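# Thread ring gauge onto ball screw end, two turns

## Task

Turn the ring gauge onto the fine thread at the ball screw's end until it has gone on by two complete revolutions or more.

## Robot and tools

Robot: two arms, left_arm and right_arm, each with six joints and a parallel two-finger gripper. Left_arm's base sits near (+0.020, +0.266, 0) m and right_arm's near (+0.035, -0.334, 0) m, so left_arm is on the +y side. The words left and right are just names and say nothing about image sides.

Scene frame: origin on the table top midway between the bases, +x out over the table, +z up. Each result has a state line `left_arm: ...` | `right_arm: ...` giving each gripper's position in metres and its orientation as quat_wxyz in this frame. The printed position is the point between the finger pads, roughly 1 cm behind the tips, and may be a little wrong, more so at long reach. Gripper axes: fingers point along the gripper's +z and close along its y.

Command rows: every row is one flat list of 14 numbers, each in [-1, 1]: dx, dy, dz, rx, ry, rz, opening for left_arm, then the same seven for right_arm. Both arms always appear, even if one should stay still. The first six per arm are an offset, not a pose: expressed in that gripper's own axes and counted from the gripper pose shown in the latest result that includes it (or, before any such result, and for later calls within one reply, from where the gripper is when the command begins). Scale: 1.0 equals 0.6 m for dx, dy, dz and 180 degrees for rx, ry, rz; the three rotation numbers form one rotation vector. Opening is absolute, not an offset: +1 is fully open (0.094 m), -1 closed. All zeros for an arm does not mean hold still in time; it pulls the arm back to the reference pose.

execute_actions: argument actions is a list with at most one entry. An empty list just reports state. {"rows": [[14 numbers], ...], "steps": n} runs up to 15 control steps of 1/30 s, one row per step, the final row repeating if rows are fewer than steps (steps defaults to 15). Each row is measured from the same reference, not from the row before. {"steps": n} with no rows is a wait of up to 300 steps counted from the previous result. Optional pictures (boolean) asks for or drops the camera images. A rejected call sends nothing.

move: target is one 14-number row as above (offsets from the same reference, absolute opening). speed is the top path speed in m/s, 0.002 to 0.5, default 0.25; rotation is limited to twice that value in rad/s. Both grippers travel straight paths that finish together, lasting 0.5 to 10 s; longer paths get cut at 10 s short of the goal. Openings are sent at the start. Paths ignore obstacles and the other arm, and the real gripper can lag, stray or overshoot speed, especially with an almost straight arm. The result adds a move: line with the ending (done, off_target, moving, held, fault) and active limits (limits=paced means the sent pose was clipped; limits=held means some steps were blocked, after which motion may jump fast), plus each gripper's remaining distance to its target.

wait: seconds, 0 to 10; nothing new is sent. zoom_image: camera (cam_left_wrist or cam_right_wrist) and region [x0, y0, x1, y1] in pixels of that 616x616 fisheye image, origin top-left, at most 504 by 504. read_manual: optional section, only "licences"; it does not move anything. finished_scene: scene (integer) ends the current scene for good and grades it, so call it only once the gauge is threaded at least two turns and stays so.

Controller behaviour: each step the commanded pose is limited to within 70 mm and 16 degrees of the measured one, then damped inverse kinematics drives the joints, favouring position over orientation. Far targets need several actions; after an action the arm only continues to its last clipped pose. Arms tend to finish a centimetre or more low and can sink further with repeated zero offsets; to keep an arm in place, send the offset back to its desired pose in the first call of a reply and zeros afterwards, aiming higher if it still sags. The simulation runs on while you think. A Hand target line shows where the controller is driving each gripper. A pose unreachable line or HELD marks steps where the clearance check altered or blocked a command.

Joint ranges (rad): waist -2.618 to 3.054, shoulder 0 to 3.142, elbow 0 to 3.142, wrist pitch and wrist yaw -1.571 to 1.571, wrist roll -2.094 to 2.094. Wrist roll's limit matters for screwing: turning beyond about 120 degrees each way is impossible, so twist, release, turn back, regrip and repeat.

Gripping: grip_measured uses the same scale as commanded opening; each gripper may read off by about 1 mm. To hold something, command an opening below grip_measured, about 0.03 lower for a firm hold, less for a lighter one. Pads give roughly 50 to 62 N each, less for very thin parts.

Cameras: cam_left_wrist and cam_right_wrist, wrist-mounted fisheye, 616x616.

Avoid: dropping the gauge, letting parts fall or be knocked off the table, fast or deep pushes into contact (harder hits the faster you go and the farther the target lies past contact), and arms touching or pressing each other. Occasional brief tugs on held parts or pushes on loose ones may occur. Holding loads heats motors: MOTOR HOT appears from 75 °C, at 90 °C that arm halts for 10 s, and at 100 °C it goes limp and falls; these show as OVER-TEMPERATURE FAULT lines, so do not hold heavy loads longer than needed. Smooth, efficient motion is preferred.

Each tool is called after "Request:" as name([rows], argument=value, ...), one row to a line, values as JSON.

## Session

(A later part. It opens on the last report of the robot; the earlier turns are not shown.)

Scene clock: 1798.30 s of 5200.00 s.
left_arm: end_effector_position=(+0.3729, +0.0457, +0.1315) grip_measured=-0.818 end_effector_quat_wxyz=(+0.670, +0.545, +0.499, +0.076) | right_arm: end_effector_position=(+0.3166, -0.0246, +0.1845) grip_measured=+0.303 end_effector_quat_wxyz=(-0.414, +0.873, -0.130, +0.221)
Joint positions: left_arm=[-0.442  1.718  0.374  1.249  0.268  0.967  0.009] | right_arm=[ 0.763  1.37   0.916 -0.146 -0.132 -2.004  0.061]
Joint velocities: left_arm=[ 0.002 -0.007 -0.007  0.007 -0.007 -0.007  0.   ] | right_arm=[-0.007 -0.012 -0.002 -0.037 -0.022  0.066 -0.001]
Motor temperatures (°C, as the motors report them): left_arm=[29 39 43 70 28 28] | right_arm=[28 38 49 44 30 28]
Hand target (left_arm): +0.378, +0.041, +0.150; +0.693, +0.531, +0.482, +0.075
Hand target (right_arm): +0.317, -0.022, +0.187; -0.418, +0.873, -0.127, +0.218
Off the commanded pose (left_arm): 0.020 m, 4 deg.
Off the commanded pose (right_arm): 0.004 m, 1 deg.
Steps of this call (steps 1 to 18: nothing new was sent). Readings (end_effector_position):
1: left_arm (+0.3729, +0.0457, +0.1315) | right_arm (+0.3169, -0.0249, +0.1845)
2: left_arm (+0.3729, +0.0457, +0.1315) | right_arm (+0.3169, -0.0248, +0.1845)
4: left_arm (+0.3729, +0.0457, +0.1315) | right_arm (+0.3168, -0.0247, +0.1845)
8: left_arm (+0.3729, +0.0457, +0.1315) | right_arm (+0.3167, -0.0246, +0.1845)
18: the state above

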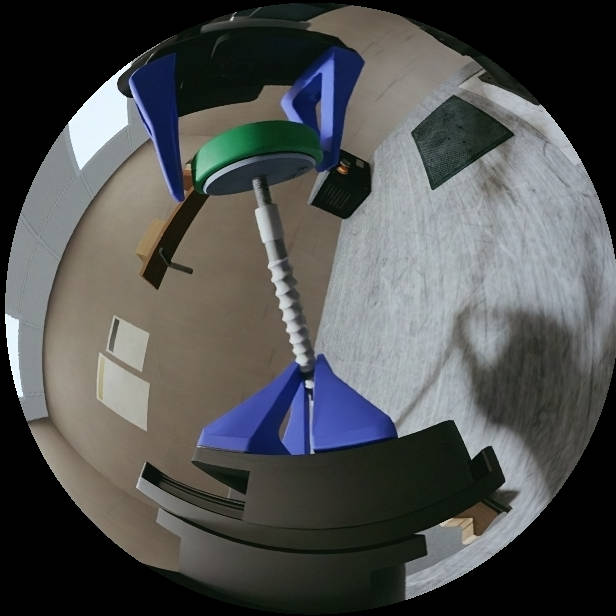

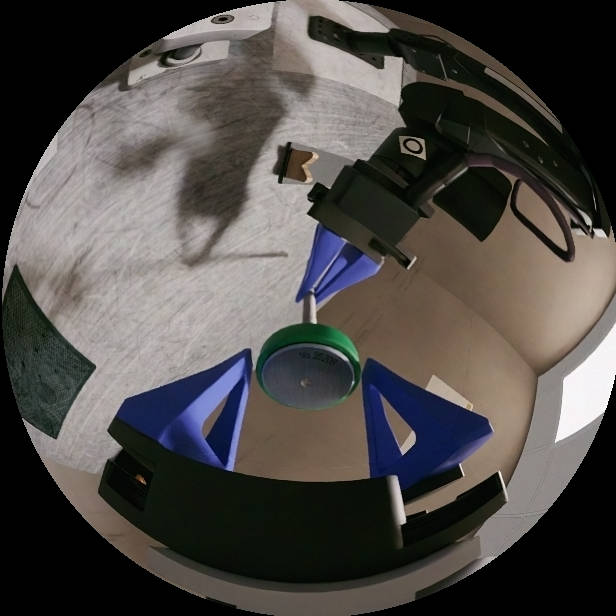

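Centred. Close + stroke 5.

Request:
execute_actions([
  {"rows": [[-0.0195,0.026,0.0095,-0.015,-0.0145,0,-0.95,0.0020,-0.0044,0.001,0.0008,-0.0014,0,0.22],[-0.0195,0.026,0.0095,-0.015,-0.0145,0,-0.95,0.0020,-0.0044,0.001,0.0008,-0.0014,0,0.16],[-0.0195,0.026,0.0095,-0.015,-0.0145,0,-0.95,0.0020,-0.0044,0.001,0.0008,-0.0014,0,0.125],[-0.0195,0.026,0.0095,-0.015,-0.0145,0,-0.95,0.0020,-0.0044,0.001,0.0008,-0.0014,0,0.105],[-0.0195,0.026,0.0095,-0.015,-0.0145,0,-0.95,0.0020,-0.0044,0.001,0.0008,-0.0014,0,0.09],[-0.0195,0.026,0.0095,-0.015,-0.0145,0,-0.95,0.0020,-0.0044,0.001,0.0008,-0.0014,0,0.075],[-0.0195,0.026,0.0095,-0.015,-0.0145,0,-0.95,0.0020,-0.0044,0.001,0.0008,-0.0014,0,0.06],[-0.0195,0.026,0.0095,-0.015,-0.0145,0,-0.95,0.0020,-0.0044,0.001,0.0008,-0.0014,0,0.04]], "steps": 12},
], pictures=false)

Request:
execute_actions([
  {"rows": [[-0.0195,0.026,0.0095,-0.015,-0.0145,0,-0.95,0.003,-0.0042,0.002,0,0,0.31,0.04]], "steps": 15},
], pictures=false)

Request:
execute_actions([
  {"rows": [[-0.0195,0.026,0.0095,-0.015,-0.0145,0,-0.95,-0.0003,-0.005,0.002,0,0,0.31,0.04]], "steps": 15},
], pictures=false)

Request:
execute_actions([
  {"rows": [[-0.0195,0.026,0.0095,-0.015,-0.0145,0,-0.95,-0.0034,-0.0037,0.002,0,0,0.31,0.04]], "steps": 15},
], pictures=false)

Request:
execute_actions([
  {"rows": [[-0.0195,0.026,0.0095,-0.015,-0.0145,0,-0.95,-0.005,-0.0006,0.002,0,0,0.31,0.04]], "steps": 15},
], pictures=false)

Request:
execute_actions([
  {"rows": [[-0.0195,0.026,0.0095,-0.015,-0.0145,0,-0.95,-0.0042,0.0028,0.002,0,0,0.31,0.04]], "steps": 15},
], pictures=false)

Request:
execute_actions([
  {"rows": [[-0.0195,0.026,0.0095,-0.015,-0.0145,0,-0.95,-0.0013,0.0049,0.002,0,0,0.18,0.04]], "steps": 15},
], pictures=false)

Request:
wait(seconds=0.4)

Request:
zoom_image(camera="cam_left_wrist", region=[190, 90, 310, 210])

Scene clock: 1816.60 s of 5200.00 s.
left_arm: end_effector_position=(+0.3729, +0.0457, +0.1315) grip_measured=-0.818 end_effector_quat_wxyz=(+0.670, +0.545, +0.499, +0.076) | right_arm: end_effector_position=(+0.3166, -0.0246, +0.1845) grip_measured=+0.081 end_effector_quat_wxyz=(-0.414, +0.874, -0.129, +0.222)
Joint positions: left_arm=[-0.442  1.718  0.374  1.249  0.268  0.967  0.009] | right_arm=[ 0.763  1.37   0.916 -0.146 -0.132 -2.006  0.051]
Joint velocities: left_arm=[-0.022 -0.002 -0.002  0.007 -0.022 -0.066 -0.001] | right_arm=[-0.007  0.007 -0.017 -0.022  0.007  0.007 -0.001]
Motor temperatures (°C, as the motors report them): left_arm=[29 39 43 70 28 28] | right_arm=[28 38 49 44 30 28]
Hand target (left_arm): +0.378, +0.041, +0.150; +0.693, +0.531, +0.482, +0.075
Hand target (right_arm): +0.318, -0.023, +0.187; -0.415, +0.873, -0.129, +0.220
Off the commanded pose (left_arm): 0.020 m, 4 deg.
Off the commanded pose (right_arm): 0.003 m, 0 deg.
Steps of this call (steps 1 to 90: nothing new was sent; then 14.90 s passed at rest; steps 91 to 102: all 12 steps of this action). Readings (end_effector_position):
91: left_arm (+0.3729, +0.0457, +0.1315) | right_arm (+0.3166, -0.0246, +0.1845)
92: left_arm (+0.3729, +0.0457, +0.1315) | right_arm (+0.3166, -0.0246, +0.1845)
94: left_arm (+0.3729, +0.0457, +0.1315) | right_arm (+0.3166, -0.0246, +0.1845)
98: left_arm (+0.3729, +0.0457, +0.1315) | right_arm (+0.3166, -0.0246, +0.1845)
102: the state above

Scene clock: 1817.10 s of 5200.00 s.
left_arm: end_effector_position=(+0.3728, +0.0456, +0.1315) grip_measured=-0.818 end_effector_quat_wxyz=(+0.670, +0.545, +0.499, +0.076) | right_arm: end_effector_position=(+0.3166, -0.0245, +0.1845) grip_measured=+0.081 end_effector_quat_wxyz=(-0.464, +0.781, -0.411, +0.072)
Joint positions: left_arm=[-0.442  1.718  0.374  1.249  0.269  0.967  0.009] | right_arm=[ 0.763  1.37   0.916 -0.146 -0.133 -1.33   0.051]
Joint velocities: left_arm=[-0.012 -0.012  0.017  0.007 -0.051 -0.022 -0.   ] | right_arm=[-0.012  0.017  0.017 -0.11  -0.007  1.341 -0.003]
Motor temperatures (°C, as the motors report them): left_arm=[29 39 43 70 28 28] | right_arm=[28 38 49 44 30 28]
Hand target (left_arm): +0.378, +0.041, +0.150; +0.693, +0.531, +0.482, +0.075
Hand target (right_arm): +0.319, -0.023, +0.186; -0.469, +0.735, -0.489, +0.020
Off the commanded pose (left_arm): 0.020 m, 4 deg.
Off the commanded pose (right_arm): 0.003 m, 17 deg; orientation clipped at the last step of the last action.
Steps of this call (steps 1 to 15: all 15 steps of this action). Readings (end_effector_position):
1: left_arm (+0.3728, +0.0456, +0.1315) | right_arm (+0.3166, -0.0245, +0.1845)
2: left_arm (+0.3728, +0.0456, +0.1315) | right_arm (+0.3166, -0.0245, +0.1845)
4: left_arm (+0.3728, +0.0456, +0.1315) | right_arm (+0.3166, -0.0245, +0.1845)
8: left_arm (+0.3728, +0.0456, +0.1315) | right_arm (+0.3166, -0.0245, +0.1845)
15: the state above

Scene clock: 1817.60 s of 5200.00 s.
left_arm: end_effector_position=(+0.3728, +0.0456, +0.1315) grip_measured=-0.818 end_effector_quat_wxyz=(+0.670, +0.545, +0.499, +0.076) | right_arm: end_effector_position=(+0.3163, -0.0246, +0.1842) grip_measured=+0.081 end_effector_quat_wxyz=(+0.460, -0.597, +0.651, +0.090)
Joint positions: left_arm=[-0.442  1.718  0.374  1.249  0.269  0.967  0.009] | right_arm=[ 0.763  1.37   0.916 -0.148 -0.134 -0.64   0.051]
Joint velocities: left_arm=[-0.002 -0.002  0.007 -0.037  0.007 -0.022 -0.   ] | right_arm=[ 0.007  0.012 -0.012 -0.022 -0.037  1.297  0.001]
Motor temperatures (°C, as the motors report them): left_arm=[29 39 43 70 28 28] | right_arm=[28 38 49 44 30 28]
Hand target (left_arm): +0.378, +0.041, +0.150; +0.693, +0.531, +0.482, +0.075
Hand target (right_arm): +0.319, -0.023, +0.186; +0.448, -0.527, +0.709, +0.140
Off the commanded pose (left_arm): 0.020 m, 4 deg.
Off the commanded pose (right_arm): 0.004 m, 16 deg; orientation clipped at the last step of the last action.
Steps of this call (steps 1 to 15: all 15 steps of this action). Readings (end_effector_position):
1: left_arm (+0.3728, +0.0456, +0.1315) | right_arm (+0.3165, -0.0246, +0.1845)
2: left_arm (+0.3728, +0.0456, +0.1315) | right_arm (+0.3165, -0.0246, +0.1845)
4: left_arm (+0.3728, +0.0456, +0.1315) | right_arm (+0.3165, -0.0246, +0.1845)
8: left_arm (+0.3728, +0.0456, +0.1315) | right_arm (+0.3165, -0.0246, +0.1844)
15: the state above

Scene clock: 1818.10 s of 5200.00 s.
left_arm: end_effector_position=(+0.3727, +0.0454, +0.1315) grip_measured=-0.818 end_effector_quat_wxyz=(+0.670, +0.545, +0.499, +0.075) | right_arm: end_effector_position=(+0.3159, -0.0244, +0.1841) grip_measured=+0.081 end_effector_quat_wxyz=(+0.401, -0.338, +0.816, +0.242)
Joint positions: left_arm=[-0.442  1.718  0.374  1.249  0.27   0.967  0.009] | right_arm=[ 0.763  1.37   0.916 -0.149 -0.136  0.058  0.051]
Joint velocities: left_arm=[-0.017  0.002 -0.012 -0.022 -0.037  0.037  0.001] | right_arm=[-0.017 -0.027 -0.012  0.022 -0.007  1.311  0.   ]
Motor temperatures (°C, as the motors report them): left_arm=[29 39 43 70 28 28] | right_arm=[28 38 49 44 30 28]
Hand target (left_arm): +0.377, +0.041, +0.150; +0.693, +0.531, +0.482, +0.075
Hand target (right_arm): +0.319, -0.023, +0.186; +0.373, -0.253, +0.846, +0.285
Off the commanded pose (left_arm): 0.020 m, 4 deg.
Off the commanded pose (right_arm): 0.004 m, 16 deg; orientation clipped at the last step of the last action.
Steps of this call (steps 1 to 15: all 15 steps of this action). Readings (end_effector_position):
1: left_arm (+0.3727, +0.0455, +0.1315) | right_arm (+0.3163, -0.0246, +0.1842)
2: left_arm (+0.3727, +0.0455, +0.1315) | right_arm (+0.3163, -0.0246, +0.1842)
4: left_arm (+0.3727, +0.0455, +0.1315) | right_arm (+0.3162, -0.0246, +0.1842)
8: left_arm (+0.3727, +0.0455, +0.1315) | right_arm (+0.3161, -0.0245, +0.1842)
15: the state above

Scene clock: 1818.60 s of 5200.00 s.
left_arm: end_effector_position=(+0.3726, +0.0453, +0.1315) grip_measured=-0.818 end_effector_quat_wxyz=(+0.670, +0.545, +0.499, +0.075) | right_arm: end_effector_position=(+0.3156, -0.0242, +0.1841) grip_measured=+0.081 end_effector_quat_wxyz=(+0.291, -0.035, +0.883, +0.367)
Joint positions: left_arm=[-0.442  1.718  0.374  1.249  0.271  0.967  0.009] | right_arm=[ 0.763  1.37   0.916 -0.149 -0.138  0.766  0.051]
Joint velocities: left_arm=[-0.002 -0.002  0.002 -0.007 -0.037 -0.037 -0.   ] | right_arm=[-0.007 -0.002  0.002 -0.022 -0.066  1.37  -0.001]
Motor temperatures (°C, as the motors report them): left_arm=[29 39 43 70 28 28] | right_arm=[28 38 49 44 30 28]
Hand target (left_arm): +0.377, +0.041, +0.150; +0.693, +0.531, +0.481, +0.075
Hand target (right_arm): +0.318, -0.023, +0.186; +0.250, +0.055, +0.882, +0.397
Off the commanded pose (left_arm): 0.020 m, 4 deg.
Off the commanded pose (right_arm): 0.003 m, 15 deg; orientation clipped at the last step of the last action.
Steps of this call (steps 1 to 15: all 15 steps of this action). Readings (end_effector_position):
1: left_arm (+0.3727, +0.0454, +0.1315) | right_arm (+0.3159, -0.0244, +0.1841)
2: left_arm (+0.3727, +0.0454, +0.1315) | right_arm (+0.3158, -0.0243, +0.1841)
4: left_arm (+0.3727, +0.0454, +0.1315) | right_arm (+0.3158, -0.0243, +0.1841)
8: left_arm (+0.3726, +0.0454, +0.1315) | right_arm (+0.3158, -0.0243, +0.1841)
15: the state above

Scene clock: 1819.10 s of 5200.00 s.
left_arm: end_effector_position=(+0.3724, +0.0451, +0.1315) grip_measured=-0.818 end_effector_quat_wxyz=(+0.670, +0.546, +0.498, +0.075) | right_arm: end_effector_position=(+0.3155, -0.0241, +0.1841) grip_measured=+0.081 end_effector_quat_wxyz=(+0.145, +0.276, +0.839, +0.446)
Joint positions: left_arm=[-0.442  1.718  0.374  1.249  0.273  0.967  0.009] | right_arm=[ 0.763  1.37   0.916 -0.149 -0.139  1.48   0.051]
Joint velocities: left_arm=[-0.007  0.002 -0.012 -0.022  0.007  0.037 -0.001] | right_arm=[-0.007  0.022  0.002 -0.066 -0.051  1.399  0.   ]
Motor temperatures (°C, as the motors report them): left_arm=[29 39 43 70 28 28] | right_arm=[28 38 49 44 30 28]
Hand target (left_arm): +0.377, +0.040, +0.150; +0.693, +0.532, +0.481, +0.074
Hand target (right_arm): +0.318, -0.023, +0.186; +0.095, +0.359, +0.807, +0.459
Off the commanded pose (left_arm): 0.020 m, 4 deg.
Off the commanded pose (right_arm): 0.003 m, 15 deg; orientation clipped at the last step of the last action.
Steps of this call (steps 1 to 15: all 15 steps of this action). Readings (end_effector_position):
1: left_arm (+0.3725, +0.0453, +0.1315) | right_arm (+0.3156, -0.0242, +0.1841)
2: left_arm (+0.3725, +0.0453, +0.1315) | right_arm (+0.3156, -0.0242, +0.1841)
4: left_arm (+0.3725, +0.0453, +0.1315) | right_arm (+0.3156, -0.0242, +0.1841)
8: left_arm (+0.3725, +0.0452, +0.1315) | right_arm (+0.3156, -0.0242, +0.1841)
15: the state above

Scene clock: 1819.60 s of 5200.00 s.
left_arm: end_effector_position=(+0.3722, +0.0450, +0.1314) grip_measured=-0.818 end_effector_quat_wxyz=(+0.670, +0.546, +0.498, +0.074) | right_arm: end_effector_position=(+0.3155, -0.0241, +0.1841) grip_measured=+0.081 end_effector_quat_wxyz=(+0.025, +0.482, +0.740, +0.468)
Joint positions: left_arm=[-0.442  1.718  0.374  1.248  0.274  0.967  0.009] | right_arm=[ 0.763  1.37   0.916 -0.149 -0.139  1.999  0.051]
Joint velocities: left_arm=[-0.002 -0.017  0.002 -0.007 -0.022 -0.081 -0.   ] | right_arm=[-0.007 -0.007  0.012  0.022 -0.051  0.315  0.001]
Motor temperatures (°C, as the motors report them): left_arm=[29 39 43 70 28 28] | right_arm=[28 38 49 44 30 28]
Hand target (left_arm): +0.377, +0.040, +0.150; +0.693, +0.532, +0.481, +0.074
Hand target (right_arm): +0.318, -0.023, +0.186; +0.015, +0.498, +0.729, +0.469
Off the commanded pose (left_arm): 0.020 m, 4 deg.
Off the commanded pose (right_arm): 0.003 m, 3 deg.
Steps of this call (steps 1 to 15: all 15 steps of this action). Readings (end_effector_position):
1: left_arm (+0.3724, +0.0451, +0.1315) | right_arm (+0.3155, -0.0241, +0.1841)
2: left_arm (+0.3724, +0.0451, +0.1315) | right_arm (+0.3155, -0.0241, +0.1841)
4: left_arm (+0.3723, +0.0451, +0.1315) | right_arm (+0.3155, -0.0241, +0.1841)
8: left_arm (+0.3723, +0.0450, +0.1315) | right_arm (+0.3155, -0.0241, +0.1841)
15: the state above

Scene clock: 1820.00 s of 5200.00 s.
left_arm: end_effector_position=(+0.3722, +0.0450, +0.1314) grip_measured=-0.818 end_effector_quat_wxyz=(+0.670, +0.546, +0.498, +0.074) | right_arm: end_effector_position=(+0.3156, -0.0242, +0.1841) grip_measured=+0.081 end_effector_quat_wxyz=(+0.017, +0.496, +0.731, +0.468)
Joint positions: left_arm=[-0.442  1.718  0.374  1.248  0.274  0.967  0.009] | right_arm=[ 0.763  1.37   0.916 -0.149 -0.138  2.037  0.051]
Joint velocities: left_arm=[-0.017 -0.002 -0.012 -0.095 -0.037 -0.007 -0.001] | right_arm=[-0.002 -0.017 -0.007 -0.022  0.022  0.037 -0.   ]
Motor temperatures (°C, as the motors report them): left_arm=[29 39 43 70 28 28] | right_arm=[28 38 49 44 30 28]
Hand target (left_arm): +0.377, +0.040, +0.150; +0.693, +0.532, +0.481, +0.074
Hand target (right_arm): +0.318, -0.023, +0.186; +0.015, +0.498, +0.729, +0.469
Off the commanded pose (left_arm): 0.020 m, 4 deg.
Off the commanded pose (right_arm): 0.003 m, 1 deg.
Steps of this call (steps 1 to 12: nothing new was sent). Readings (end_effector_position):
1: left_arm (+0.3722, +0.0450, +0.1314) | right_arm (+0.3155, -0.0241, +0.1841)
2: left_arm (+0.3722, +0.0450, +0.1314) | right_arm (+0.3156, -0.0242, +0.1841)
4: left_arm (+0.3722, +0.0450, +0.1314) | right_arm (+0.3156, -0.0242, +0.1841)
8: left_arm (+0.3722, +0.0450, +0.1314) | right_arm (+0.3156, -0.0242, +0.1841)
12: the state above

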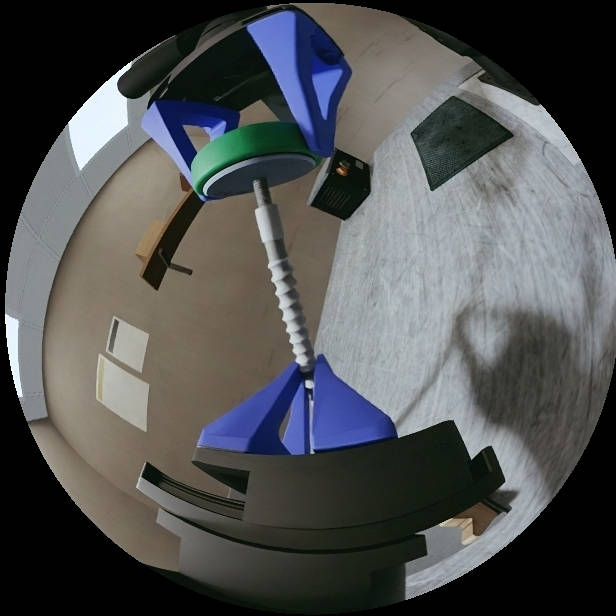

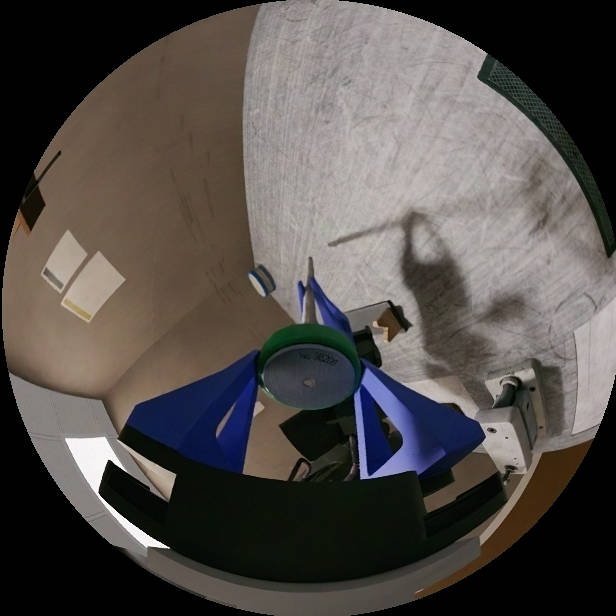

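Region (190, 90, 310, 210) of cam_left_wrist's 616x616 image, scaled by 4.200, with more detail than that image has.

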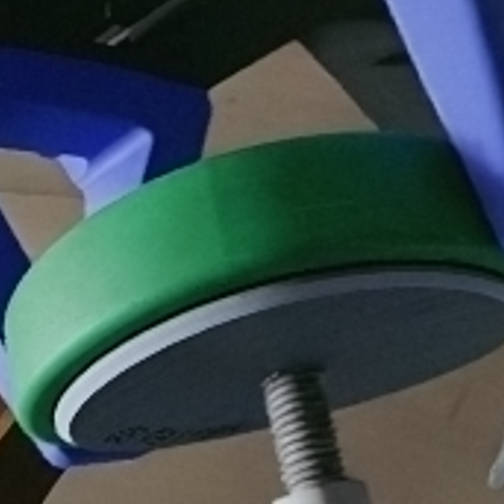

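Request:
execute_actions([
  {"rows": [[-0.0195,0.026,0.0095,-0.015,-0.0145,0,-0.95,0.0023,0.0044,0.0005,0,0,0,0.06],[-0.0195,0.026,0.0095,-0.015,-0.0145,0,-0.95,0.0023,0.0044,0.0005,0,0,0,0.08],[-0.0195,0.026,0.0095,-0.015,-0.0145,0,-0.95,0.0023,0.0044,0.0005,0,0,0,0.1],[-0.0195,0.026,0.0095,-0.015,-0.0145,0,-0.95,0.0023,0.0044,0.0005,0,0,0,0.14],[-0.0195,0.026,0.0095,-0.015,-0.0145,0,-0.95,0.0023,0.0044,0.0005,0,0,0,0.22],[-0.0195,0.026,0.0095,-0.015,-0.0145,0,-0.95,0.0023,0.0044,0.0005,0,0,0,0.33],[-0.0195,0.026,0.0095,-0.015,-0.0145,0,-0.95,0.0023,0.0044,0.0005,0,0,0,0.45]], "steps": 12},
], pictures=true)

Scene clock: 1827.67 s of 5200.00 s.
left_arm: end_effector_position=(+0.3722, +0.0449, +0.1313) grip_measured=-0.818 end_effector_quat_wxyz=(+0.670, +0.546, +0.498, +0.074) | right_arm: end_effector_position=(+0.3156, -0.0242, +0.1841) grip_measured=+0.447 end_effector_quat_wxyz=(+0.016, +0.497, +0.730, +0.468)
Joint positions: left_arm=[-0.442  1.718  0.374  1.248  0.274  0.967  0.009] | right_arm=[ 0.763  1.37   0.916 -0.149 -0.138  2.039  0.068]
Joint velocities: left_arm=[-0.002 -0.007 -0.012 -0.022 -0.022 -0.051 -0.001] | right_arm=[-0.012 -0.007 -0.002  0.007 -0.037  0.022  0.001]
Motor temperatures (°C, as the motors report them): left_arm=[29 39 43 70 28 28] | right_arm=[28 38 49 44 30 28]
Hand target (left_arm): +0.377, +0.040, +0.150; +0.693, +0.532, +0.481, +0.073
Hand target (right_arm): +0.317, -0.023, +0.186; +0.017, +0.496, +0.731, +0.468
Off the commanded pose (left_arm): 0.020 m, 4 deg.
Off the commanded pose (right_arm): 0.003 m, 0 deg.
Steps of this call (steps 1 to 90: nothing new was sent; then 4.27 s passed at rest; steps 91 to 102: all 12 steps of this action). Readings (end_effector_position):
91: left_arm (+0.3722, +0.0450, +0.1314) | right_arm (+0.3156, -0.0242, +0.1841)
92: left_arm (+0.3722, +0.0450, +0.1314) | right_arm (+0.3156, -0.0242, +0.1841)
94: left_arm (+0.3722, +0.0450, +0.1313) | right_arm (+0.3156, -0.0242, +0.1841)
98: left_arm (+0.3722, +0.0449, +0.1313) | right_arm (+0.3156, -0.0242, +0.1841)
102: the state above

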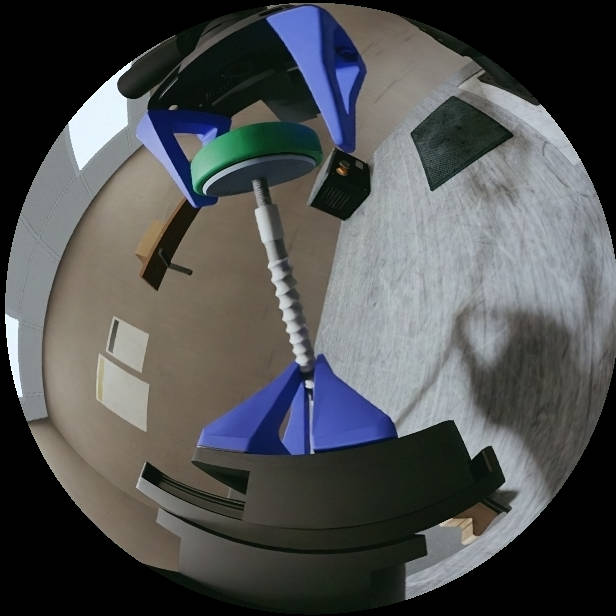

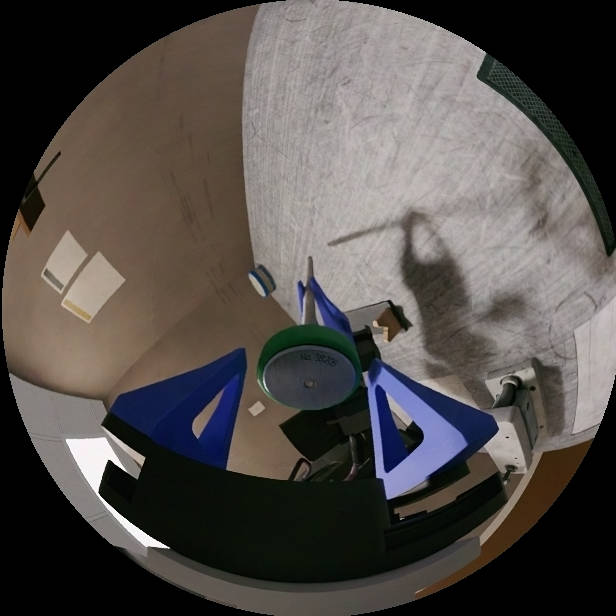

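Request:
finished_scene(scene=2)

The scene is finished: the task was done.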